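# Carry glass vial to window balance, close its doors

## Task

Pick up the glass vial on the shelved bench beside the door, carry it to the balance on the shelved bench beside the window, stand it upright on the weighing pan, and close every glass door of the balance. It fails if the balance is tipped, shifted from its spot or given too much load on its pan, if the vial reaches the floor, or if the vial breaks (it cannot survive a drop beyond a few centimetres or a hard hit). The parked cart, the pedal bin and the stool are movable. Finish by releasing the vial and backing away, with the robot upright and not leaning.

## Robot and tools

ROBOT. A Hello Robot Stretch 3 with a single arm: a two-wheeled base, a lift that rides up a mast, and a telescoping arm that reaches out to the robot's right. The arm has no forward reach, so you move the gripper forward or back by driving the base. The base measures 0.33 m front to back and 0.34 m across. Turning in place pivots about the point midway between the drive wheels, 0.05 m behind the front edge. Stowed (arm in, wrist folded) the wrist pokes at most 0.06 m beyond the right side and a spin covers a 0.28 m radius circle; an unfolded, level wrist reaches outside that circle.

FRAMES. Base frame: origin on the floor between the drive wheels, x ahead, y to the left, z up. hand_pose is reported in it, at the point where closed fingertips meet; with all wrist joints at 0 its x axis is up, y runs back along the arm toward the mast, z toward the rear. Fingertips are round pads 0.04 m wide and move slightly toward the wrist when fully open. The odometry frame is where the base frame stood at the start of the scene.

execute_actions. Argument actions: a list holding one action or nothing (empty just reports state and images). An action may contain base, joints, or both, plus optional contact_limits; its motions begin together. base holds exactly one command, both relative to where the base last reported itself: translate_m, a straight drive offset in metres, -1 to 1, positive forward; or rotate_rad, an in-place turn offset in radians, -3.2 to 3.2, positive to the left (counter-clockwise seen from above). There is no sideways motion. joints maps joint names to absolute targets: lift_m 0 to 1.1 m (arm height on the mast); arm_m 0 to 0.52 m (extension); wrist_yaw_rad -1.345 to 4.42 (0 along the arm, positive toward the front, 3.0 folded over the base); wrist_pitch_rad -1.57 to 0.451 (0 level, negative tips fingers down); wrist_roll_rad -2.911 to 2.911 (0 fingers side by side); gripper_m -0.089 to 0.179 (larger opens wider; actual tip gap is about 0.007 smaller when nearly shut, 0.025 smaller wide open, zero below 0.007); head_pan_rad -3.953 to 1.73 (0 ahead, positive left, -1.57 faces the arm); head_tilt_rad -1.53 to 0.419 (negative looks down). Done tolerances: lift and arm ±0.004, wrist yaw and roll ±0.02, pitch ±0.05, gripper ±0.004, head ±0.02. contact_limits takes only arm_m: a motor_effort percentage (1 to 100) at which the arm motion halts with contact_stop (read as negative when retracting); smaller is softer, too small halts immediately, and it also caps holding force until the next action. cameras: list of head_camera, nav_camera, wrist_camera or all; omitted, null or all gives every camera, [] gives none. Any unknown key, camera name or out-of-range number rejects the whole call with no motion. A joint or base left out of an action may keep driving toward its earlier target without the status showing it. No action runs over 15 s. If a result reports a stop, the remaining motion calls in that same reply are skipped.

wait: seconds, 0 to 10; commands nothing and returns the same report. zoom_image: camera plus region [x0, y0, x1, y1] in pixels of that camera's latest full image, origin top-left, at most 504 by 504. finished_scene: scene, the number of the current scene; final, run only once the vial is released and the robot has backed off; its result says whether the task succeeded.

RESULTS. pictures lists the order of images. joint_positions gives current values. base_status and joint_status describe how the last accepted action ended: done (for the base, wheels turned the commanded amount even if slipping), off_target (stopped short and may still push), contact_stop, time_out, torque_fault (old target dropped; holds where it stopped unless slack or disabled). on_its_own covers uncommanded joints; its held at value is the target, not the position. motor_effort is percent of maximum, positive toward higher values, peak in brackets; readings carry fixed bias and noise, and full effort may read well under 100; a rest effort flagged out of range suggests pushing or load. Positive wheel effort drives forward. lidar_m: 12 distances in metres from the base origin, 30 degree sectors, first straight ahead then counter-clockwise (4th left, 7th behind, 10th right), '-' means nothing seen; plane 0.17 m high, range 0.15 to 12 m, blind to glass and clear plastic, may miss thin legs, partly blocked by the mast and by the robot when the lift is low. wrist_depth_mm: 7 by 7 cell median depths, 45 to 1000 mm; head_depth_mm likewise, 280 to 4000 mm, in the sideways image orientation; clear objects excluded. base_odometry comes from wheel counts (slip counts as motion), heading -3.142 to 3.142 positive left; turned_by_wheels and turned_by_imu give turning since the previous result. base_tilt in degrees (forward, right positive) has a steady bias up to about 4. The contact_limits line shows active, default and maximum limits.

SPEED. Full base speed (0.30 m/s, 1.9 rad/s) only when stowed: lift_m under 0.30, arm_m under 0.03, wrist_yaw_rad over 2.54; else 0.10 m/s and 0.63 rad/s.

GRIPPER. Command a value under the object's width to grasp; lower squeezes harder, but the stall guard may ease off so things can slip; resend a different value to re-squeeze. To let go, command at least 0.02 above the contact value. Status and reading do not prove a grasp; check the cameras.

HAZARDS. Fold or unfold the wrist only with lift_m 0.32 to 0.95, wrist_pitch_rad -0.4 and roll near 0; after folding the lift may go down to 0.25. With wrist_yaw_rad below -0.4 keep pitch at -0.5 or lower. The arm and lift stop on firm contact and go slack until recommanded (a slack lift can sink under load or be pushed up by closing fingers). Base, wrist and head never stop on contact; sustained strain disables a wrist servo for 10 s. Pushing on something rigid with the gripper above about 0.45 m, repeated pushes, driving while holding or hooking something fixed, or snagging furniture (worst in reverse) can tip the robot; reverse in small steps, free the gripper, and lower the lift to about 0.2 if still leaning. Keep the vial low and slow, never knock the balance, and avoid hard hits. Loose objects may occasionally get nudged, and the robot keeps its last command while you think.

Each tool is called after ">>>" in YAML: its name, and indented under it one key for each argument.

## Session

>>> execute_actions:
  actions: []

Scene clock: 0.00 s.
base_odometry: x=+0.000 y=+0.000 heading=+0.000 (m, m, rad; odometry frame)
turned_by_wheels: +0.000 (rad since the last result)
turned_by_imu: +0.000 (rad since the last result)
base_tilt: forward=-0.1 right=-0.6 (deg)
lidar_m: 1.45 1.81 1.50 1.63 1.87 1.27 1.28 1.65 1.82 2.01 1.57 1.44
head_depth_mm: 1922 1661 1649 1907 1893 1341 1325 / 1947 1710 1721 1975 2002 1403 1387 / 1963 1783 1762 2087 2076 1439 1441 / 1987 1877 1859 2184 2147 1517 1520 / 1992 1958 1950 2241 2258 1564 1574 / 2008 2435 2435 2427 2390 1660 1659 / 2028 2544 2526 2541 2556 2475 2201
base_status: not commanded
joint_positions: lift_m=+0.338 arm_m=-0.002 wrist_yaw_rad=+3.112 wrist_pitch_rad=-0.397 wrist_roll_rad=+0.008 gripper_m=+0.037 head_pan_rad=+0.009 head_tilt_rad=-0.002
joint_status: not commanded
motor_effort: left_wheel=+0 right_wheel=-1 lift_m=+32 arm_m=+1 wrist_yaw_rad=-1 wrist_pitch_rad=+8 wrist_roll_rad=+0 gripper_m=+0 head_pan_rad=+0 head_tilt_rad=+2 (%)
hand_pose: x=-0.0146 y=+0.0845 z=+0.3556 quat_wxyz=(+0.150, +0.698, +0.129, +0.689) (m; base frame)
wrist_depth_mm: - - - - - - - / - - - - - - - / - - - - - - - / 933 936 - 895 901 888 903 / 737 734 - 719 748 718 716 / 615 615 606 605 - 605 602 / 525 526 - 539 517 517 515
pictures: head_camera (sideways: a quarter turn clockwise sets it upright), nav_camera (sideways: a quarter turn counterclockwise sets it upright), wrist_camera
Images, in order (width x height): head_camera 896x504, nav_camera 672x504, wrist_camera 644x364.

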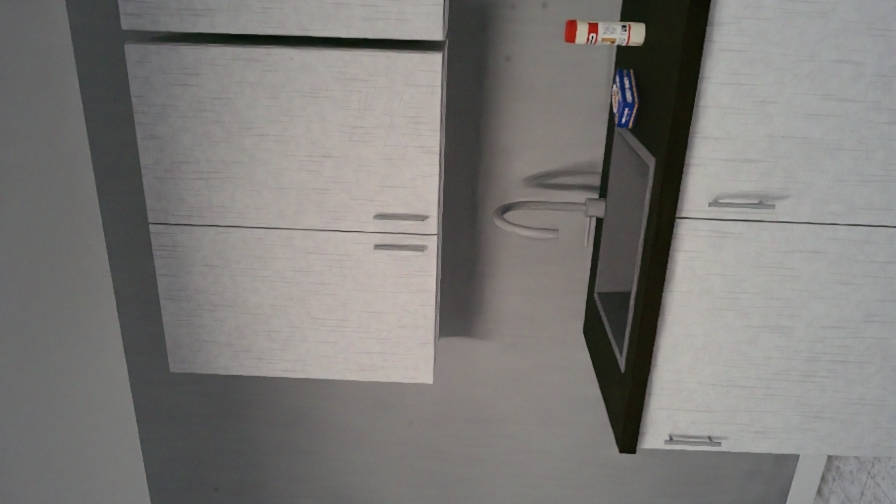

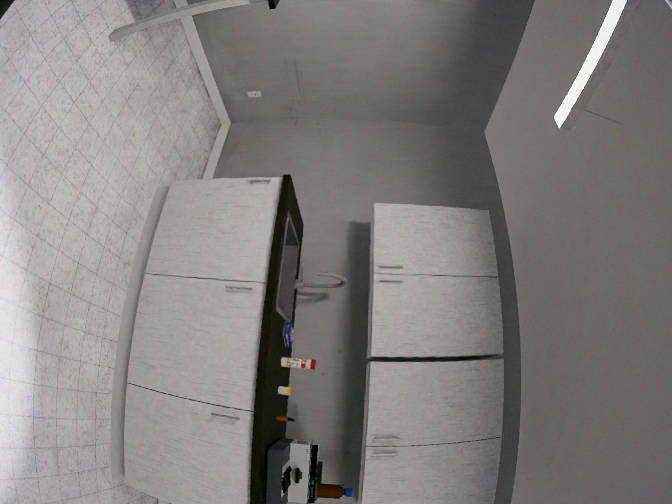

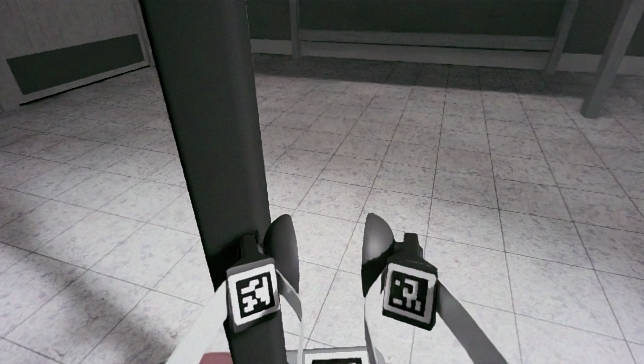

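>>> execute_actions:
  actions:
    - {"joints":{"head_pan_rad":1.5,"head_tilt_rad":-0.4}}
  cameras: ["head_camera","nav_camera"]

>>> execute_actions:
  actions:
    - {"joints":{"head_pan_rad":-1.5}}
  cameras: ["head_camera","nav_camera"]

>>> execute_actions:
  actions:
    - {"joints":{"head_pan_rad":-3.1}}
  cameras: ["head_camera","nav_camera"]

Scene clock: 2.43 s.
base_odometry: x=+0.000 y=+0.000 heading=+0.000 (m, m, rad; odometry frame)
turned_by_wheels: +0.000 (rad since the last result)
turned_by_imu: +0.000 (rad since the last result)
base_tilt: forward=+0.1 right=-0.7 (deg)
lidar_m: 1.45 1.81 1.50 1.63 1.87 1.27 1.28 1.65 1.82 2.01 1.57 1.44
head_depth_mm: 1827 1938 1948 2201 2263 1871 1496 / 1916 2012 1994 2268 2351 1849 1500 / 1925 2045 1999 2368 2341 1864 1493 / 2000 2124 1977 2452 2412 1836 1482 / 2045 2203 1943 2532 2463 1840 1478 / 2168 2273 2342 2584 2221 1835 1469 / 2226 2383 2555 2776 2432 1801 1472
base_status: not commanded
joint_positions: lift_m=+0.338 arm_m=-0.002 wrist_yaw_rad=+3.112 wrist_pitch_rad=-0.397 wrist_roll_rad=+0.008 gripper_m=+0.037 head_pan_rad=+1.493 head_tilt_rad=-0.395
joint_status: all done
motor_effort: left_wheel=-1(1) right_wheel=-1(1) lift_m=+32(32) arm_m=+1(1) wrist_yaw_rad=+0(1) wrist_pitch_rad=+9(8) wrist_roll_rad=+0(0) gripper_m=-1(0) head_pan_rad=+4(44) head_tilt_rad=-2(20) (%)
hand_pose: x=-0.0146 y=+0.0845 z=+0.3556 quat_wxyz=(+0.150, +0.698, +0.129, +0.689) (m; base frame)
wrist_depth_mm: - - - - - - - / - - - - - - - / - - - - - - - / 916 917 - 911 894 895 892 / 740 722 - 727 754 713 710 / 615 612 615 609 - 597 605 / 529 525 - 537 516 515 516
pictures: head_camera (sideways: a quarter turn clockwise sets it upright), nav_camera (sideways: a quarter turn counterclockwise sets it upright)
Images, in order (width x height): head_camera 896x504, nav_camera 672x504.

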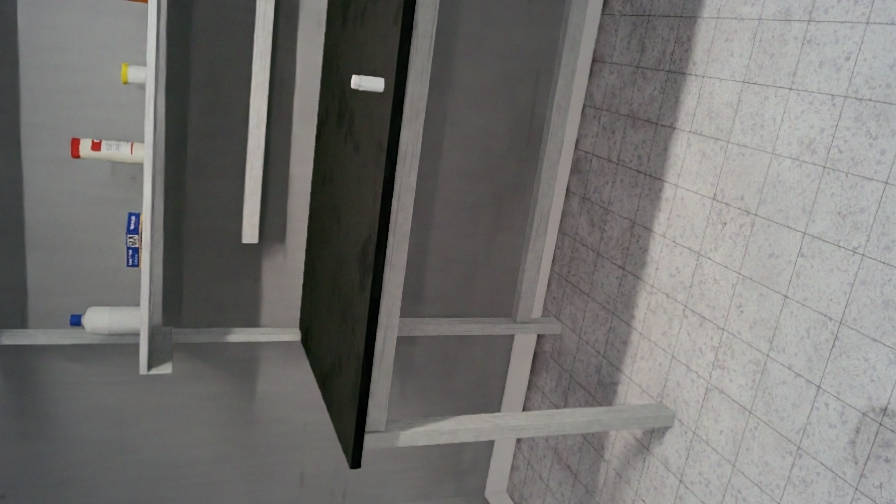

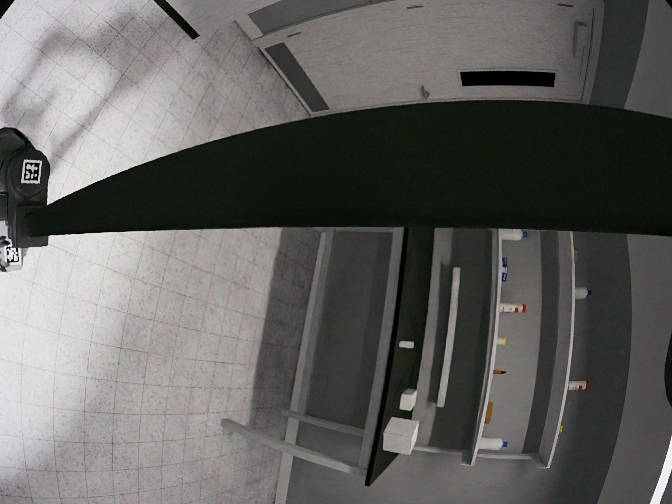

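Scene clock: 4.37 s.
base_odometry: x=+0.000 y=+0.000 heading=+0.000 (m, m, rad; odometry frame)
turned_by_wheels: +0.000 (rad since the last result)
turned_by_imu: +0.000 (rad since the last result)
base_tilt: forward=+0.0 right=-0.6 (deg)
lidar_m: 1.45 1.81 1.50 1.63 1.87 1.27 1.28 1.65 1.83 2.01 1.56 1.44
head_depth_mm: 2224 2336 2104 2545 2485 1878 1495 / 2382 2470 2365 2768 2361 1844 1495 / 2449 2595 2297 2905 2458 1869 1491 / 2554 2665 2661 3024 2462 1874 1476 / 2689 2898 3034 3203 2427 1833 1481 / 2737 2961 3214 3335 2431 1841 1479 / 2564 2675 2833 2972 2395 1812 1472
base_status: not commanded
joint_positions: lift_m=+0.338 arm_m=-0.002 wrist_yaw_rad=+3.112 wrist_pitch_rad=-0.397 wrist_roll_rad=+0.008 gripper_m=+0.037 head_pan_rad=-1.493 head_tilt_rad=-0.395
joint_status: all done
motor_effort: left_wheel=-1(0) right_wheel=-1(0) lift_m=+32(32) arm_m=+0(1) wrist_yaw_rad=-1(1) wrist_pitch_rad=+9(9) wrist_roll_rad=+0(0) gripper_m=+0(0) head_pan_rad=-4(39) head_tilt_rad=-2(2) (%)
hand_pose: x=-0.0146 y=+0.0845 z=+0.3556 quat_wxyz=(+0.150, +0.698, +0.129, +0.689) (m; base frame)
wrist_depth_mm: - - - - - - - / - - - - - - - / - - - - - - - / 924 917 - 909 906 916 889 / 738 733 - 728 746 721 706 / 615 616 613 607 - 598 600 / 530 526 - 537 513 517 519
pictures: head_camera (sideways: a quarter turn clockwise sets it upright), nav_camera (sideways: a quarter turn counterclockwise sets it upright)
Images, in order (width x height): head_camera 896x504, nav_camera 672x504.

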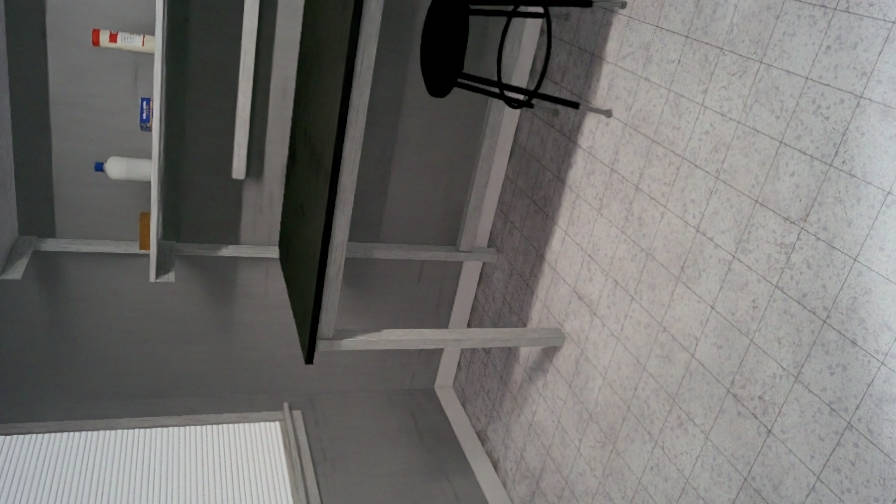

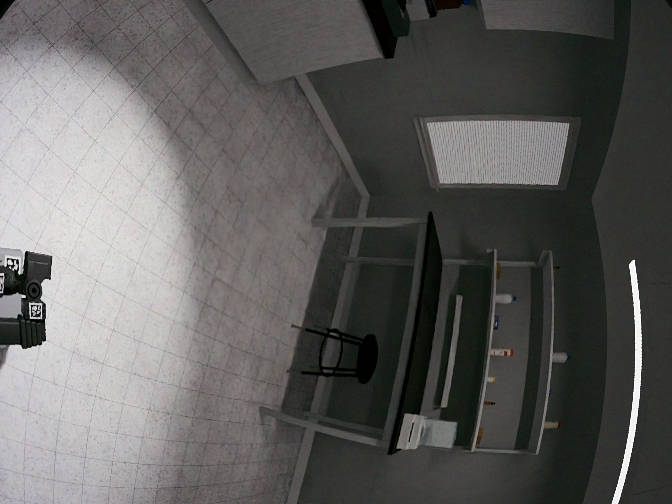

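Scene clock: 5.70 s.
base_odometry: x=+0.000 y=+0.000 heading=+0.000 (m, m, rad; odometry frame)
turned_by_wheels: +0.000 (rad since the last result)
turned_by_imu: +0.000 (rad since the last result)
base_tilt: forward=-0.3 right=-0.5 (deg)
lidar_m: 1.45 1.81 1.50 1.63 1.86 1.27 1.28 1.65 1.82 2.02 1.57 1.44
head_depth_mm: 1078 1136 1199 1277 1366 1444 1484 / 1122 1190 1249 1332 1421 1526 1492 / 1580 1698 1340 1422 1503 1635 1487 / 1677 1778 1888 1999 1832 1858 1484 / 1758 1856 1997 2087 1742 1785 1469 / 1821 1947 2104 2267 1906 1832 1472 / 1920 2061 2240 2201 2222 1813 1462
base_status: not commanded
joint_positions: lift_m=+0.338 arm_m=-0.002 wrist_yaw_rad=+3.112 wrist_pitch_rad=-0.397 wrist_roll_rad=+0.008 gripper_m=+0.037 head_pan_rad=-3.093 head_tilt_rad=-0.395
joint_status: all done
motor_effort: left_wheel=-1(0) right_wheel=-1(1) lift_m=+32(32) arm_m=+1(1) wrist_yaw_rad=+0(0) wrist_pitch_rad=+9(9) wrist_roll_rad=+0(0) gripper_m=+0(0) head_pan_rad=-4(42) head_tilt_rad=-2(2) (%)
hand_pose: x=-0.0146 y=+0.0845 z=+0.3556 quat_wxyz=(+0.150, +0.698, +0.129, +0.689) (m; base frame)
wrist_depth_mm: - - - - - - - / - - - - - - - / - - - - - - - / 934 918 - 908 875 901 891 / 746 748 - 732 750 716 717 / 614 616 614 610 - 595 601 / 527 530 - 544 520 520 512
pictures: head_camera (sideways: a quarter turn clockwise sets it upright), nav_camera (sideways: a quarter turn counterclockwise sets it upright)
Images, in order (width x height): head_camera 896x504, nav_camera 672x504.

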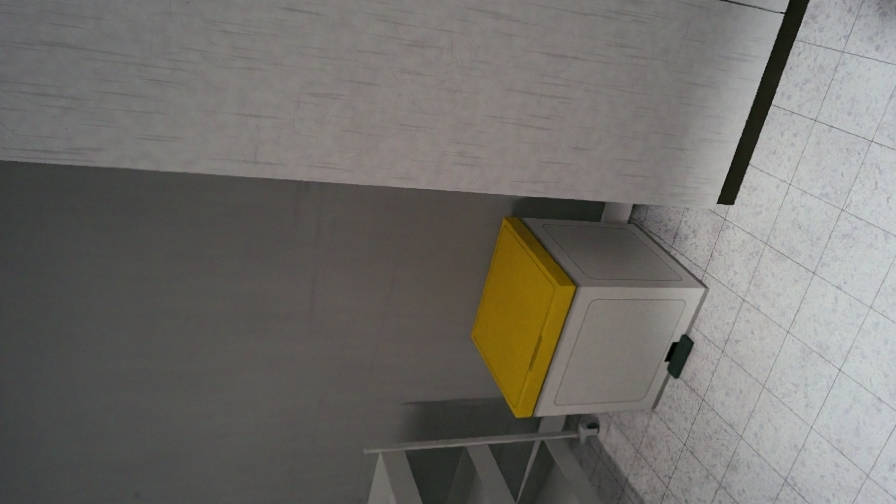

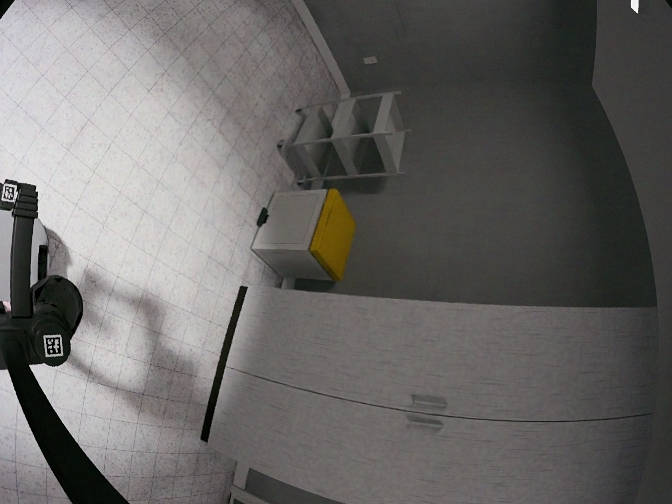

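>>> execute_actions:
  actions:
    - {"base":{"rotate_rad":-1.95},"joints":{"head_pan_rad":-0.1,"head_tilt_rad":-0.3,"lift_m":0.26}}
  cameras: ["head_camera"]

>>> execute_actions:
  actions:
    - {"base":{"translate_m":0.8},"joints":{"head_pan_rad":-0.2,"head_tilt_rad":-0.45}}
  cameras: ["head_camera","nav_camera"]

Scene clock: 10.20 s.
base_odometry: x=+0.000 y=+0.000 heading=-1.950 (m, m, rad; odometry frame)
turned_by_wheels: -1.950 (rad since the last result)
turned_by_imu: -1.954 (rad since the last result)
base_tilt: forward=-0.1 right=-0.6 (deg)
lidar_m: 1.82 2.18 1.49 1.44 1.50 1.50 2.05 1.64 1.31 1.27 1.32 1.81
head_depth_mm: 2324 2471 2615 2751 2828 2100 1624 / 2335 2446 2611 2732 2832 2095 1623 / 2353 2427 2570 2725 2825 2092 1615 / 2282 2420 2426 2631 2744 2058 1600 / 2244 2431 2360 2680 2715 2050 1595 / 2237 2373 2433 2373 2649 2034 1595 / 2217 2353 2468 2363 2605 1997 1587
base_status: done
joint_positions: lift_m=+0.260 arm_m=-0.002 wrist_yaw_rad=+3.112 wrist_pitch_rad=-0.397 wrist_roll_rad=+0.008 gripper_m=+0.037 head_pan_rad=-0.107 head_tilt_rad=-0.309
joint_status: all done
motor_effort: left_wheel=+2(13) right_wheel=-3(8) lift_m=+29(29) arm_m=+1(1) wrist_yaw_rad=+1(0) wrist_pitch_rad=+9(9) wrist_roll_rad=+0(0) gripper_m=+0(1) head_pan_rad=+3(42) head_tilt_rad=+3(10) (%)
hand_pose: x=-0.0146 y=+0.0843 z=+0.2774 quat_wxyz=(+0.151, +0.697, +0.129, +0.689) (m; base frame)
wrist_depth_mm: - - - - - - - / - - - - - - - / - - - - - 987 973 / 764 766 - 757 756 749 741 / 612 613 - 610 638 597 602 / 516 516 - 523 - 507 500 / 457 - - - 424 432 428
pictures: head_camera (sideways: a quarter turn clockwise sets it upright)
Images, in order (width x height): head_camera 896x504.

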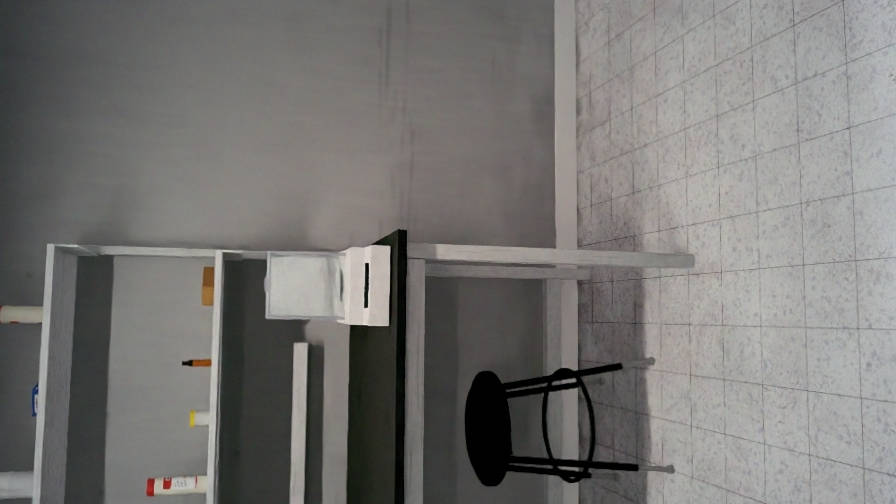

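Scene clock: 14.67 s.
base_odometry: x=-0.296 y=-0.743 heading=-1.950 (m, m, rad; odometry frame)
turned_by_wheels: +0.000 (rad since the last result)
turned_by_imu: +0.005 (rad since the last result)
base_tilt: forward=-0.1 right=-0.6 (deg)
lidar_m: 1.03 1.24 1.58 1.44 1.49 2.06 2.26 2.35 1.33 1.31 1.32 1.84
head_depth_mm: 1632 1765 1908 2077 2204 1767 1434 / 1591 1732 1871 2023 2188 1761 1434 / 1582 1714 1841 1995 2156 1763 1434 / 1548 1656 1312 1133 2033 1645 1420 / 1504 1265 1144 1082 2026 1733 1416 / 1495 1602 1384 1101 2016 1723 1405 / 1481 1583 1503 1093 1888 1673 1404
base_status: done
joint_positions: lift_m=+0.260 arm_m=-0.002 wrist_yaw_rad=+3.112 wrist_pitch_rad=-0.397 wrist_roll_rad=+0.008 gripper_m=+0.037 head_pan_rad=-0.193 head_tilt_rad=-0.445
joint_status: all done
motor_effort: left_wheel=+2(12) right_wheel=-2(4) lift_m=+29(29) arm_m=+1(0) wrist_yaw_rad=-1(0) wrist_pitch_rad=+10(9) wrist_roll_rad=+0(0) gripper_m=+0(0) head_pan_rad=-4(14) head_tilt_rad=-2(11) (%)
hand_pose: x=-0.0146 y=+0.0843 z=+0.2774 quat_wxyz=(+0.151, +0.697, +0.129, +0.689) (m; base frame)
wrist_depth_mm: - - - - - - - / - - - - - - - / - - - - 993 981 973 / 777 766 - 763 752 742 739 / 620 616 - 609 624 604 596 / 516 518 - 519 - 498 497 / 453 - - - 428 438 434
pictures: head_camera (sideways: a quarter turn clockwise sets it upright), nav_camera (sideways: a quarter turn counterclockwise sets it upright)
Images, in order (width x height): head_camera 896x504, nav_camera 672x504.

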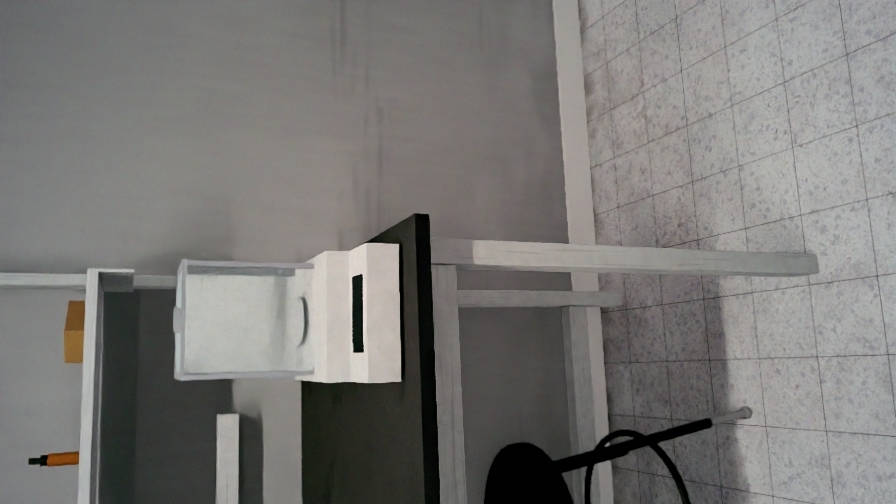

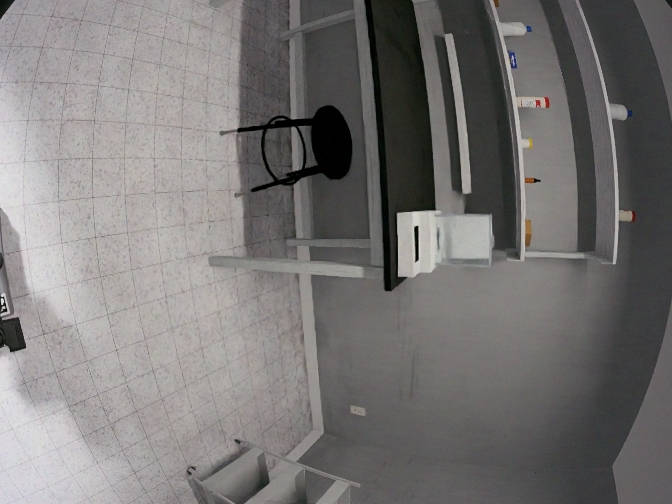

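>>> execute_actions:
  actions:
    - {"base":{"rotate_rad":-0.5},"joints":{"head_pan_rad":0.6}}
  cameras: []

>>> execute_actions:
  actions:
    - {"base":{"translate_m":0.7},"joints":{"head_pan_rad":1.05}}
  cameras: ["head_camera","nav_camera"]

Scene clock: 17.40 s.
base_odometry: x=-0.296 y=-0.743 heading=-2.450 (m, m, rad; odometry frame)
turned_by_wheels: -0.500 (rad since the last result)
turned_by_imu: -0.501 (rad since the last result)
base_tilt: forward=-0.2 right=-0.5 (deg)
lidar_m: 1.83 1.04 1.24 1.58 1.45 1.50 2.11 2.27 1.75 1.33 1.31 1.33
head_depth_mm: 1483 1573 1701 1079 2030 1768 1423 / 1482 1248 1197 1064 1944 1672 1395 / 1512 1610 1310 1082 2033 1740 1432 / 1520 1659 1553 1125 2019 1683 1426 / 1551 1659 1537 1112 2006 1716 1419 / 1549 1694 1519 1512 1985 1724 1404 / 1586 1702 1509 2034 2129 1729 1406
base_status: done
joint_positions: lift_m=+0.260 arm_m=-0.002 wrist_yaw_rad=+3.112 wrist_pitch_rad=-0.397 wrist_roll_rad=+0.008 gripper_m=+0.037 head_pan_rad=+0.593 head_tilt_rad=-0.445
joint_status: all done
motor_effort: left_wheel=+2(10) right_wheel=-2(7) lift_m=+29(28) arm_m=+1(0) wrist_yaw_rad=+0(1) wrist_pitch_rad=+10(9) wrist_roll_rad=+0(0) gripper_m=+1(0) head_pan_rad=+3(40) head_tilt_rad=-1(1) (%)
hand_pose: x=-0.0146 y=+0.0843 z=+0.2774 quat_wxyz=(+0.151, +0.697, +0.129, +0.689) (m; base frame)
wrist_depth_mm: - - - - - - - / - - - - - - - / - - - - - 993 969 / 765 769 - 758 749 739 740 / 616 618 - 611 628 602 595 / 515 514 - 524 - 501 502 / 455 - - - 431 431 431
pictures: none
No camera images: the call's "cameras" was empty. Leave "cameras" out to get every camera's image.

Scene clock: 21.37 s.
base_odometry: x=-0.835 y=-1.190 heading=-2.450 (m, m, rad; odometry frame)
turned_by_wheels: +0.000 (rad since the last result)
turned_by_imu: +0.005 (rad since the last result)
base_tilt: forward=+0.0 right=-0.4 (deg)
lidar_m: 1.19 0.42 0.43 0.93 2.39 1.90 2.60 2.85 1.36 1.06 0.88 0.96
head_depth_mm: 983 1043 688 669 587 575 1363 / 1027 1101 740 667 553 498 547 / 1096 1177 1224 695 557 515 1326 / 1148 1260 1323 923 569 547 1416 / 1235 1343 1420 922 606 1014 1344 / 1353 1430 1503 913 655 1055 1378 / 1410 1555 1497 909 678 1620 1372
base_status: done
joint_positions: lift_m=+0.260 arm_m=-0.002 wrist_yaw_rad=+3.112 wrist_pitch_rad=-0.397 wrist_roll_rad=+0.008 gripper_m=+0.037 head_pan_rad=+1.043 head_tilt_rad=-0.445
joint_status: all done
motor_effort: left_wheel=+2(11) right_wheel=-3(4) lift_m=+29(29) arm_m=+1(1) wrist_yaw_rad=+1(0) wrist_pitch_rad=+9(10) wrist_roll_rad=+0(0) gripper_m=+0(0) head_pan_rad=+3(33) head_tilt_rad=-2(2) (%)
hand_pose: x=-0.0146 y=+0.0843 z=+0.2774 quat_wxyz=(+0.151, +0.697, +0.129, +0.689) (m; base frame)
wrist_depth_mm: - - - - - - 957 / - - - - - - 367 / - - - - 990 970 395 / 770 771 - 760 750 739 439 / 614 625 - 611 646 577 577 / 516 513 - 522 - 500 499 / 453 - - - 430 433 431
pictures: head_camera (sideways: a quarter turn clockwise sets it upright), nav_camera (sideways: a quarter turn counterclockwise sets it upright)
Images, in order (width x height): head_camera 896x504, nav_camera 672x504.

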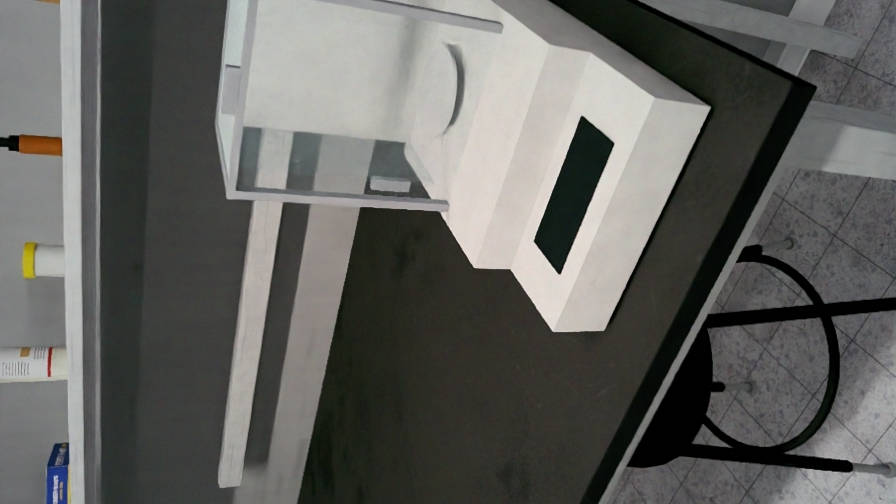

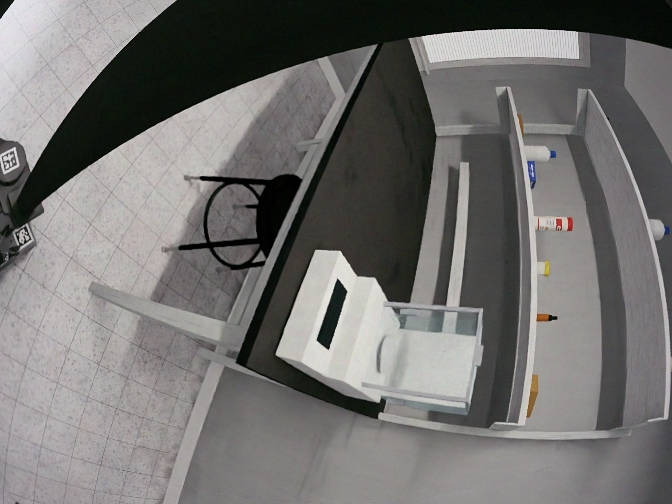

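>>> execute_actions:
  actions:
    - {"base":{"translate_m":0.2}}
  cameras: []

>>> execute_actions:
  actions:
    - {"base":{"rotate_rad":2.07},"joints":{"head_pan_rad":-0.9,"head_tilt_rad":-0.5,"lift_m":0.94}}
  cameras: []

>>> execute_actions:
  actions:
    - {"joints":{"arm_m":0.25,"wrist_yaw_rad":1.57,"wrist_pitch_rad":0,"gripper_m":0.0}}

Scene clock: 25.90 s.
base_odometry: x=-0.989 y=-1.318 heading=-2.449 (m, m, rad; odometry frame)
turned_by_wheels: +0.000 (rad since the last result)
turned_by_imu: +0.002 (rad since the last result)
base_tilt: forward=-0.1 right=-0.4 (deg)
lidar_m: 1.01 0.90 0.31 0.72 2.48 2.06 2.75 2.98 1.22 0.82 0.81 1.35
head_depth_mm: 615 895 949 949 1047 1162 1254 / 711 941 984 892 701 1218 1294 / 907 997 571 610 562 571 1352 / 951 1043 623 623 494 482 1351 / 1042 1114 1198 683 490 445 416 / 937 1215 1269 623 508 428 404 / 1169 1309 1376 909 529 448 414
base_status: done
joint_positions: lift_m=+0.260 arm_m=-0.002 wrist_yaw_rad=+3.112 wrist_pitch_rad=-0.397 wrist_roll_rad=+0.008 gripper_m=+0.037 head_pan_rad=+1.043 head_tilt_rad=-0.445
joint_status: not commanded
motor_effort: left_wheel=+2(12) right_wheel=-3(7) lift_m=+29(29) arm_m=+0(1) wrist_yaw_rad=+1(0) wrist_pitch_rad=+10(10) wrist_roll_rad=+0(0) gripper_m=+0(0) head_pan_rad=+3(4) head_tilt_rad=-2(1) (%)
hand_pose: x=-0.0146 y=+0.0843 z=+0.2774 quat_wxyz=(+0.151, +0.697, +0.129, +0.689) (m; base frame)
wrist_depth_mm: - - - - 700 957 834 / - - - - 355 924 798 / - - - - 386 966 877 / 766 771 - 755 422 743 752 / 617 610 - 613 468 609 602 / 518 512 - 523 - 499 500 / 457 - - - 426 432 432
pictures: none
No camera images: the call's "cameras" was empty. Leave "cameras" out to get every camera's image.

Scene clock: 32.90 s.
base_odometry: x=-0.989 y=-1.318 heading=-0.380 (m, m, rad; odometry frame)
turned_by_wheels: +2.070 (rad since the last result)
turned_by_imu: +2.080 (rad since the last result)
base_tilt: forward=-0.1 right=-0.5 (deg)
lidar_m: 1.65 2.05 2.68 3.00 1.24 0.82 0.81 1.37 1.02 0.90 0.31 0.33
head_depth_mm: 885 919 557 594 603 1232 1280 / 943 979 600 573 521 538 1319 / 1016 1049 661 595 471 467 1310 / 1099 1151 1232 620 489 431 411 / 1199 1279 1197 599 512 442 410 / 1308 1416 1281 824 510 469 1299 / 1434 1617 1259 818 564 496 1318
base_status: done
joint_positions: lift_m=+0.940 arm_m=-0.002 wrist_yaw_rad=+3.112 wrist_pitch_rad=-0.398 wrist_roll_rad=+0.008 gripper_m=+0.037 head_pan_rad=-0.893 head_tilt_rad=-0.494
joint_status: all done
motor_effort: left_wheel=-3(11) right_wheel=+2(8) lift_m=+35(37) arm_m=+1(1) wrist_yaw_rad=+0(0) wrist_pitch_rad=+10(10) wrist_roll_rad=+0(0) gripper_m=+0(0) head_pan_rad=-3(42) head_tilt_rad=-2(6) (%)
hand_pose: x=-0.0146 y=+0.0843 z=+0.9571 quat_wxyz=(+0.151, +0.697, +0.129, +0.689) (m; base frame)
wrist_depth_mm: - - - - - - - / - - - - - - - / - - - - - - - / - - - - - - - / - - - - - - - / - - - - - - - / - - - - - - -
pictures: none
No camera images: the call's "cameras" was empty. Leave "cameras" out to get every camera's image.

Scene clock: 36.00 s.
base_odometry: x=-0.989 y=-1.318 heading=-0.380 (m, m, rad; odometry frame)
turned_by_wheels: +0.000 (rad since the last result)
turned_by_imu: +0.000 (rad since the last result)
base_tilt: forward=-0.1 right=-0.6 (deg)
lidar_m: 1.65 2.06 2.67 2.99 1.24 0.82 0.81 1.37 1.02 0.90 0.31 0.33
head_depth_mm: 886 913 560 598 600 1227 1277 / 953 975 598 603 522 540 1320 / 1017 1052 660 625 468 466 1307 / 1105 1164 1235 620 491 432 412 / 1199 1274 1192 598 511 442 410 / 1322 1419 1273 823 509 469 1293 / 1435 1607 1267 815 564 495 1318
base_status: not commanded
joint_positions: lift_m=+0.940 arm_m=+0.250 wrist_yaw_rad=+1.572 wrist_pitch_rad=-0.023 wrist_roll_rad=+0.008 gripper_m=+0.000 head_pan_rad=-0.893 head_tilt_rad=-0.494
joint_status: all done
motor_effort: left_wheel=-3(3) right_wheel=+2(2) lift_m=+35(35) arm_m=+3(4) wrist_yaw_rad=+0(0) wrist_pitch_rad=+13(14) wrist_roll_rad=+0(0) gripper_m=-3(80) head_pan_rad=-3(4) head_tilt_rad=-2(2) (%)
hand_pose: x=+0.2343 y=-0.3945 z=+1.0487 quat_wxyz=(+0.504, +0.508, -0.496, +0.493) (m; base frame)
wrist_depth_mm: - - - - 892 812 210 / - - - - - - 211 / - - - - - - 210 / - - - - 956 820 211 / - - 686 691 254 276 211 / - - 300 - 207 206 202 / - 233 214 168 159 167 166
pictures: head_camera (sideways: a quarter turn clockwise sets it upright), nav_camera (sideways: a quarter turn counterclockwise sets it upright), wrist_camera
Images, in order (width x height): head_camera 896x504, nav_camera 672x504, wrist_camera 644x364.

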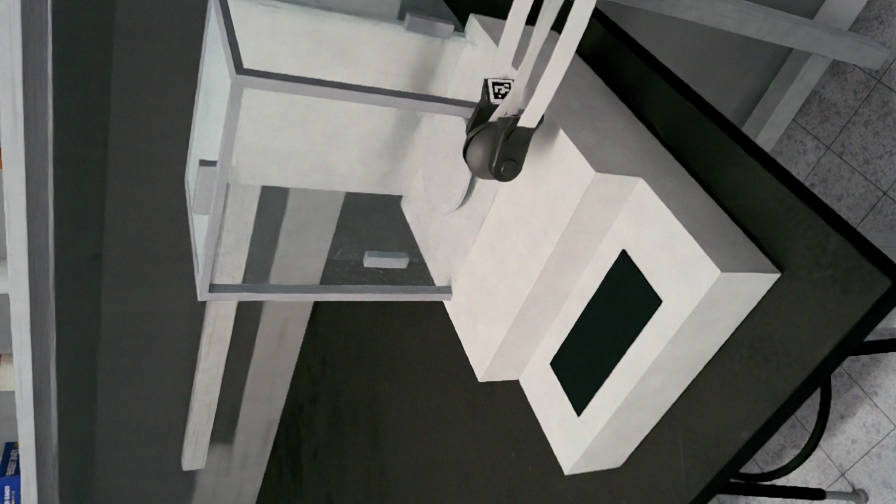

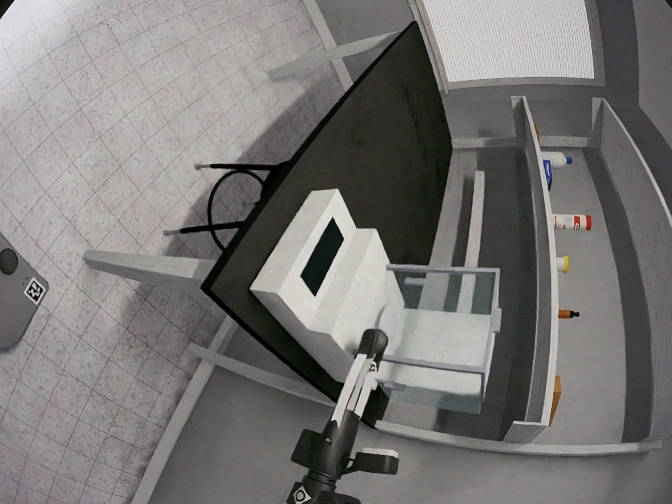

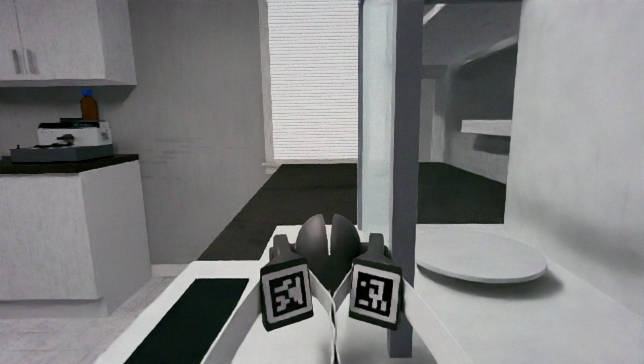

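>>> execute_actions:
  actions:
    - {"base":{"translate_m":-0.1},"joints":{"head_pan_rad":-1.05}}
  cameras: []

>>> execute_actions:
  actions:
    - {"joints":{"arm_m":0.35}}

Scene clock: 39.10 s.
base_odometry: x=-1.082 y=-1.281 heading=-0.380 (m, m, rad; odometry frame)
turned_by_wheels: +0.000 (rad since the last result)
turned_by_imu: +0.000 (rad since the last result)
base_tilt: forward=-0.1 right=-0.6 (deg)
lidar_m: 1.75 2.15 2.82 2.99 1.11 0.72 0.71 0.75 1.02 0.99 0.92 0.39
head_depth_mm: 781 867 950 1031 - 1215 1313 / 664 947 1015 962 1188 1301 1355 / 930 1006 1076 885 1284 1352 1350 / 986 1006 637 655 659 1496 1374 / 1049 638 665 588 569 1514 1369 / 1124 1159 1187 611 510 496 1296 / 1198 1247 1168 607 508 460 508
base_status: done
joint_positions: lift_m=+0.940 arm_m=+0.250 wrist_yaw_rad=+1.572 wrist_pitch_rad=-0.022 wrist_roll_rad=+0.008 gripper_m=+0.000 head_pan_rad=-1.043 head_tilt_rad=-0.494
joint_status: all done
motor_effort: left_wheel=-3(8) right_wheel=+2(2) lift_m=+36(36) arm_m=+3(3) wrist_yaw_rad=-1(4) wrist_pitch_rad=+14(14) wrist_roll_rad=+0(0) gripper_m=-3(3) head_pan_rad=-4(18) head_tilt_rad=-2(2) (%)
hand_pose: x=+0.2343 y=-0.3945 z=+1.0487 quat_wxyz=(+0.504, +0.508, -0.496, +0.493) (m; base frame)
wrist_depth_mm: - - - - 970 309 649 / - - - - - 312 677 / - - - - - 311 655 / - - - 981 937 314 703 / - - 689 357 304 290 596 / - - 300 - 243 243 390 / - 259 256 253 252 249 320
pictures: none
No camera images: the call's "cameras" was empty. Leave "cameras" out to get every camera's image.

Scene clock: 41.07 s.
base_odometry: x=-1.082 y=-1.281 heading=-0.380 (m, m, rad; odometry frame)
turned_by_wheels: +0.000 (rad since the last result)
turned_by_imu: +0.000 (rad since the last result)
base_tilt: forward=-0.1 right=-0.4 (deg)
lidar_m: 1.75 2.15 2.82 2.98 1.11 0.72 0.71 0.75 1.02 0.98 0.92 0.39
head_depth_mm: 785 866 947 1014 1111 1217 1310 / 663 949 1015 999 1165 1303 1364 / 934 1002 1079 801 1267 1349 1332 / 986 1010 638 655 663 1488 1369 / 1053 639 663 586 569 1515 1362 / 1124 1157 1184 611 509 497 1296 / 1193 1242 1175 608 507 460 509
base_status: not commanded
joint_positions: lift_m=+0.940 arm_m=+0.350 wrist_yaw_rad=+1.571 wrist_pitch_rad=-0.022 wrist_roll_rad=+0.008 gripper_m=+0.000 head_pan_rad=-1.043 head_tilt_rad=-0.494
joint_status: all done
motor_effort: left_wheel=-3(3) right_wheel=+2(1) lift_m=+35(35) arm_m=+3(5) wrist_yaw_rad=+0(1) wrist_pitch_rad=+13(13) wrist_roll_rad=+0(0) gripper_m=-1(3) head_pan_rad=-3(3) head_tilt_rad=-2(2) (%)
hand_pose: x=+0.2343 y=-0.4948 z=+1.0487 quat_wxyz=(+0.504, +0.507, -0.496, +0.492) (m; base frame)
wrist_depth_mm: - - - - 352 800 622 / - - - - 354 919 616 / - - - - 357 866 573 / - - - - 363 888 620 / - - 326 343 354 608 569 / - 247 243 - 376 417 415 / 254 252 251 250 249 320 319
pictures: head_camera (sideways: a quarter turn clockwise sets it upright), nav_camera (sideways: a quarter turn counterclockwise sets it upright), wrist_camera
Images, in order (width x height): head_camera 896x504, nav_camera 672x504, wrist_camera 644x364.

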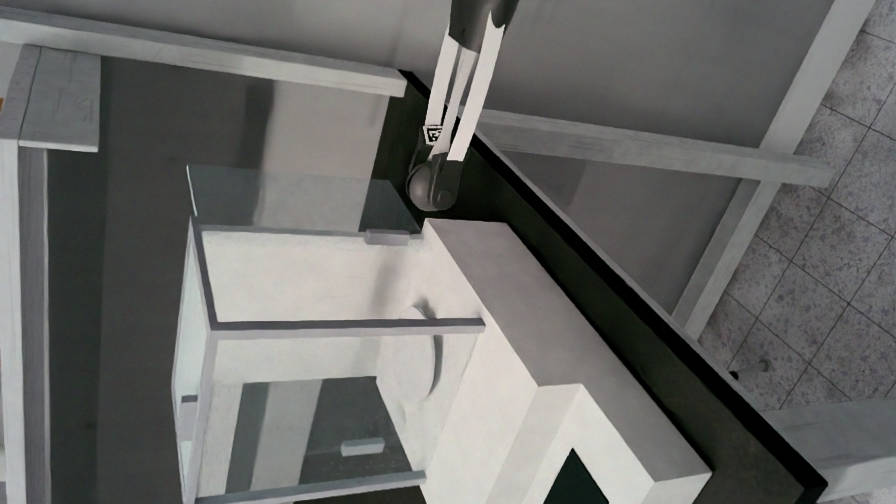

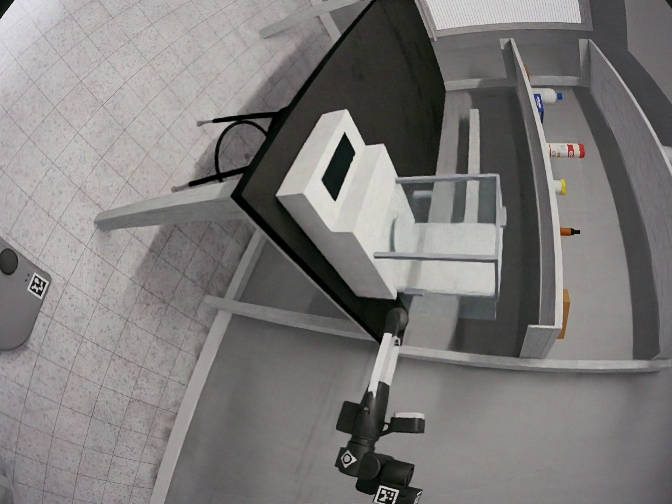

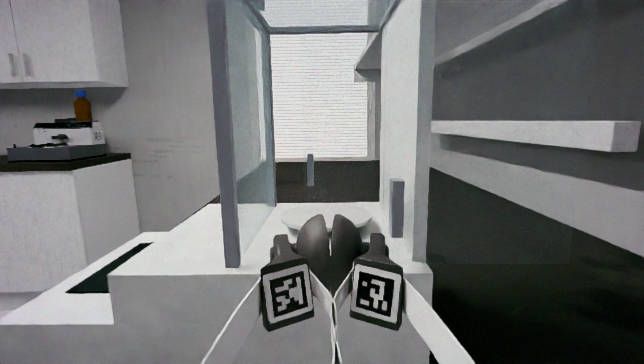

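>>> zoom_image:
  camera: "head_camera"
  region: [150,150,500,504]

>>> zoom_image:
  camera: "wrist_camera"
  region: [190,0,620,290]

Region (150, 150, 500, 504) of head_camera's 896x504 image, scaled by 1.424, with more detail than that image has; it fills the left 498 columns of this view, and the rest is white.

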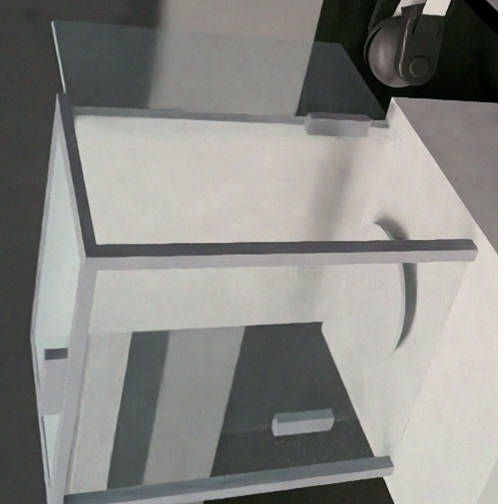

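Region (190, 0, 620, 290) of wrist_camera's 644x364 image, scaled by 1.172; it fills the top 340 rows of this view, and the rest is white.

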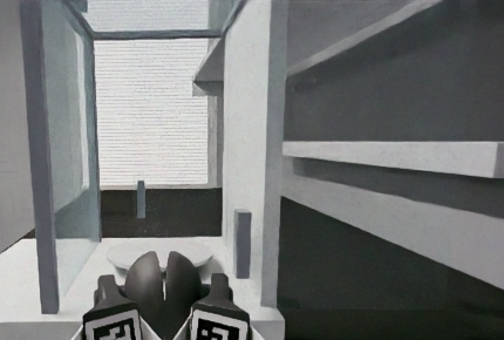

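>>> execute_actions:
  actions:
    - {"joints":{"arm_m":0,"wrist_yaw_rad":3.0,"wrist_pitch_rad":-0.4},"base":{"translate_m":-0.04}}
  cameras: []

>>> execute_actions:
  actions:
    - {"joints":{"lift_m":0.27,"head_pan_rad":0,"head_tilt_rad":-0.4},"base":{"rotate_rad":1.36}}
  cameras: []

>>> execute_actions:
  actions:
    - {"base":{"translate_m":1}}
  cameras: []

>>> execute_actions:
  actions:
    - {"base":{"translate_m":1}}
  cameras: []

>>> execute_actions:
  actions:
    - {"base":{"translate_m":0.5}}
  cameras: ["head_camera"]

Scene clock: 48.07 s.
base_odometry: x=-1.119 y=-1.266 heading=-0.380 (m, m, rad; odometry frame)
turned_by_wheels: +0.000 (rad since the last result)
turned_by_imu: +0.000 (rad since the last result)
base_tilt: forward=+0.0 right=-0.6 (deg)
lidar_m: 1.78 2.18 2.88 3.62 1.06 0.68 0.67 0.72 1.02 0.99 0.93 0.42
head_depth_mm: 821 893 959 1038 1119 1211 - / 787 936 992 1076 1192 1306 1378 / 670 1003 1076 891 1188 1334 1352 / 987 1039 1116 757 1372 1488 1369 / 1048 650 675 644 633 1551 1365 / 1119 685 736 583 551 1402 1361 / 1188 1239 1252 607 517 494 562
base_status: done
joint_positions: lift_m=+0.940 arm_m=+0.000 wrist_yaw_rad=+2.999 wrist_pitch_rad=-0.414 wrist_roll_rad=+0.008 gripper_m=+0.000 head_pan_rad=-1.043 head_tilt_rad=-0.494
joint_status: all done
motor_effort: left_wheel=-3(8) right_wheel=+2(3) lift_m=+36(35) arm_m=+0(2) wrist_yaw_rad=+2(2) wrist_pitch_rad=+9(14) wrist_roll_rad=+0(0) gripper_m=-2(2) head_pan_rad=-4(3) head_tilt_rad=-2(2) (%)
hand_pose: x=+0.0108 y=+0.0774 z=+0.9534 quat_wxyz=(+0.195, +0.703, +0.095, +0.677) (m; base frame)
wrist_depth_mm: - - - - - - - / - - - - - - - / - - - - - - - / - - - - - - - / - - - - - - - / - - - - - - - / - - - - - - -
pictures: none
No camera images: the call's "cameras" was empty. Leave "cameras" out to get every camera's image.

Scene clock: 55.00 s.
base_odometry: x=-1.119 y=-1.266 heading=+0.980 (m, m, rad; odometry frame)
turned_by_wheels: +1.360 (rad since the last result)
turned_by_imu: +1.368 (rad since the last result)
base_tilt: forward=+0.0 right=-0.4 (deg)
lidar_m: 3.62 1.35 0.93 0.67 0.68 1.10 0.98 0.94 0.42 1.06 2.18 2.39
head_depth_mm: 3599 3887 - 3578 2459 1838 1485 / 3492 3777 - 3508 2395 1842 1472 / 3427 3667 3918 3373 2412 1836 1470 / 3344 3605 3880 3459 2386 1837 1475 / 3350 3526 3770 3431 2362 1815 1460 / 3262 3432 3702 3406 2361 1800 1449 / 3203 3419 3579 3165 2328 1789 1446
base_status: done
joint_positions: lift_m=+0.270 arm_m=+0.000 wrist_yaw_rad=+2.999 wrist_pitch_rad=-0.415 wrist_roll_rad=+0.008 gripper_m=+0.000 head_pan_rad=-0.007 head_tilt_rad=-0.409
joint_status: all done
motor_effort: left_wheel=-3(8) right_wheel=+1(5) lift_m=+28(30) arm_m=-1(1) wrist_yaw_rad=+1(1) wrist_pitch_rad=+9(9) wrist_roll_rad=+0(0) gripper_m=-3(2) head_pan_rad=+3(39) head_tilt_rad=+3(10) (%)
hand_pose: x=+0.0108 y=+0.0772 z=+0.2834 quat_wxyz=(+0.196, +0.703, +0.095, +0.677) (m; base frame)
wrist_depth_mm: 908 - - - 896 945 - / 984 - 947 - 969 - - / - - 927 938 984 973 954 / 774 730 760 750 739 746 746 / 612 612 606 657 606 602 602 / 516 516 - - 519 504 501 / 458 - - - 435 438 431
pictures: none
No camera images: the call's "cameras" was empty. Leave "cameras" out to get every camera's image.

Scene clock: 60.03 s.
base_odometry: x=-0.562 y=-0.435 heading=+0.980 (m, m, rad; odometry frame)
turned_by_wheels: +0.000 (rad since the last result)
turned_by_imu: +0.006 (rad since the last result)
base_tilt: forward=+0.0 right=-0.5 (deg)
lidar_m: 2.21 2.06 1.02 0.93 0.94 1.12 1.96 1.21 1.99 1.79 1.80 2.19
head_depth_mm: 2648 2823 3054 3199 2460 1846 1483 / 2573 2781 2880 3111 2442 1840 1469 / 2508 2687 2474 3138 2400 1836 1478 / 2508 2647 2774 3021 2394 1809 1467 / 2464 2599 2727 2988 2357 1799 1457 / 2409 2572 2660 2917 2334 1793 1468 / 2363 2545 2301 2803 2360 1783 1439
base_status: done
joint_positions: lift_m=+0.270 arm_m=+0.000 wrist_yaw_rad=+2.999 wrist_pitch_rad=-0.415 wrist_roll_rad=+0.008 gripper_m=+0.000 head_pan_rad=-0.007 head_tilt_rad=-0.408
joint_status: not commanded
motor_effort: left_wheel=-4(8) right_wheel=+2(7) lift_m=+29(28) arm_m=-1(1) wrist_yaw_rad=+0(1) wrist_pitch_rad=+9(9) wrist_roll_rad=+0(0) gripper_m=-2(3) head_pan_rad=+3(3) head_tilt_rad=+2(3) (%)
hand_pose: x=+0.0107 y=+0.0773 z=+0.2834 quat_wxyz=(+0.195, +0.703, +0.096, +0.677) (m; base frame)
wrist_depth_mm: 756 - - 921 - - - / 810 - - - - - - / 885 - 986 997 985 965 957 / 772 746 767 757 756 746 731 / 614 615 614 661 604 604 599 / 517 515 - - 515 500 502 / 459 - - - 433 436 434
pictures: none
No camera images: the call's "cameras" was empty. Leave "cameras" out to get every camera's image.

Scene clock: 65.07 s.
base_odometry: x=-0.005 y=+0.395 heading=+0.980 (m, m, rad; odometry frame)
turned_by_wheels: +0.000 (rad since the last result)
turned_by_imu: +0.006 (rad since the last result)
base_tilt: forward=-0.2 right=-0.4 (deg)
lidar_m: 1.68 1.23 1.23 1.09 1.10 1.34 2.83 2.45 1.80 1.62 1.62 1.26
head_depth_mm: 1663 1800 1901 1210 2203 1664 1482 / 1606 1737 1769 1187 2172 1847 1480 / 1596 1722 1794 1182 2111 1827 1479 / 1587 1712 1698 1163 2089 1820 1454 / 1554 1659 1636 1104 2052 1809 1456 / 1528 1632 1614 1078 2015 1815 1456 / 1493 1621 1594 1057 2002 1784 1452
base_status: done
joint_positions: lift_m=+0.270 arm_m=+0.000 wrist_yaw_rad=+2.999 wrist_pitch_rad=-0.415 wrist_roll_rad=+0.008 gripper_m=+0.000 head_pan_rad=-0.007 head_tilt_rad=-0.407
joint_status: not commanded
motor_effort: left_wheel=-3(9) right_wheel=+2(8) lift_m=+29(28) arm_m=-1(1) wrist_yaw_rad=+0(0) wrist_pitch_rad=+9(8) wrist_roll_rad=+0(0) gripper_m=-2(2) head_pan_rad=+3(3) head_tilt_rad=+3(2) (%)
hand_pose: x=+0.0106 y=+0.0773 z=+0.2834 quat_wxyz=(+0.195, +0.703, +0.096, +0.677) (m; base frame)
wrist_depth_mm: 863 - - - - - - / 927 - - - - - - / 997 - 988 987 979 974 965 / 773 745 749 759 747 738 730 / 613 616 605 651 599 599 599 / 518 514 - - 511 506 501 / 458 - - - 431 436 432
pictures: none
No camera images: the call's "cameras" was empty. Leave "cameras" out to get every camera's image.

Scene clock: 68.30 s.
base_odometry: x=+0.274 y=+0.810 heading=+0.980 (m, m, rad; odometry frame)
turned_by_wheels: +0.000 (rad since the last result)
turned_by_imu: +0.003 (rad since the last result)
base_tilt: forward=+0.1 right=-0.5 (deg)
lidar_m: 1.19 1.20 0.94 1.60 1.32 1.44 2.69 2.91 1.69 1.53 1.53 0.82
head_depth_mm: 985 1262 1366 760 716 1731 1477 / 1161 1264 1366 1034 714 1599 1470 / 1136 1248 1343 907 706 1570 1464 / 1126 1229 1314 1019 700 1526 1472 / 1104 1201 1297 1014 699 645 1459 / 1093 1183 1268 1003 639 629 1444 / 1066 1165 1250 994 692 612 1437
base_status: done
joint_positions: lift_m=+0.270 arm_m=+0.000 wrist_yaw_rad=+2.999 wrist_pitch_rad=-0.416 wrist_roll_rad=+0.008 gripper_m=+0.000 head_pan_rad=-0.007 head_tilt_rad=-0.407
joint_status: not commanded
motor_effort: left_wheel=-3(8) right_wheel=+2(8) lift_m=+29(29) arm_m=-1(1) wrist_yaw_rad=+0(1) wrist_pitch_rad=+9(9) wrist_roll_rad=+0(0) gripper_m=-2(2) head_pan_rad=+3(3) head_tilt_rad=+3(3) (%)
hand_pose: x=+0.0106 y=+0.0773 z=+0.2834 quat_wxyz=(+0.195, +0.703, +0.096, +0.677) (m; base frame)
wrist_depth_mm: 947 - - - - - - / - - - - - - - / - - 998 972 995 965 946 / 769 746 753 750 758 753 736 / 620 610 615 652 603 607 600 / 519 512 - - 517 505 504 / 459 - - - 433 436 433
pictures: head_camera (sideways: a quarter turn clockwise sets it upright)
Images, in order (width x height): head_camera 896x504.

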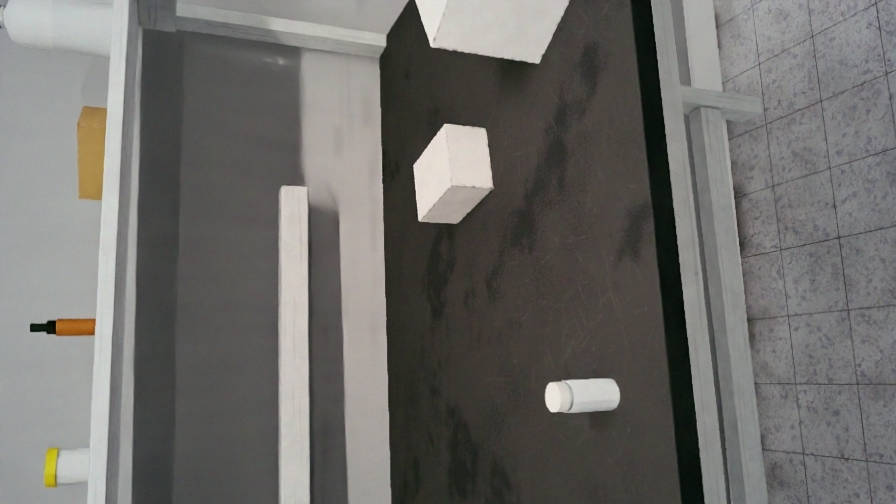

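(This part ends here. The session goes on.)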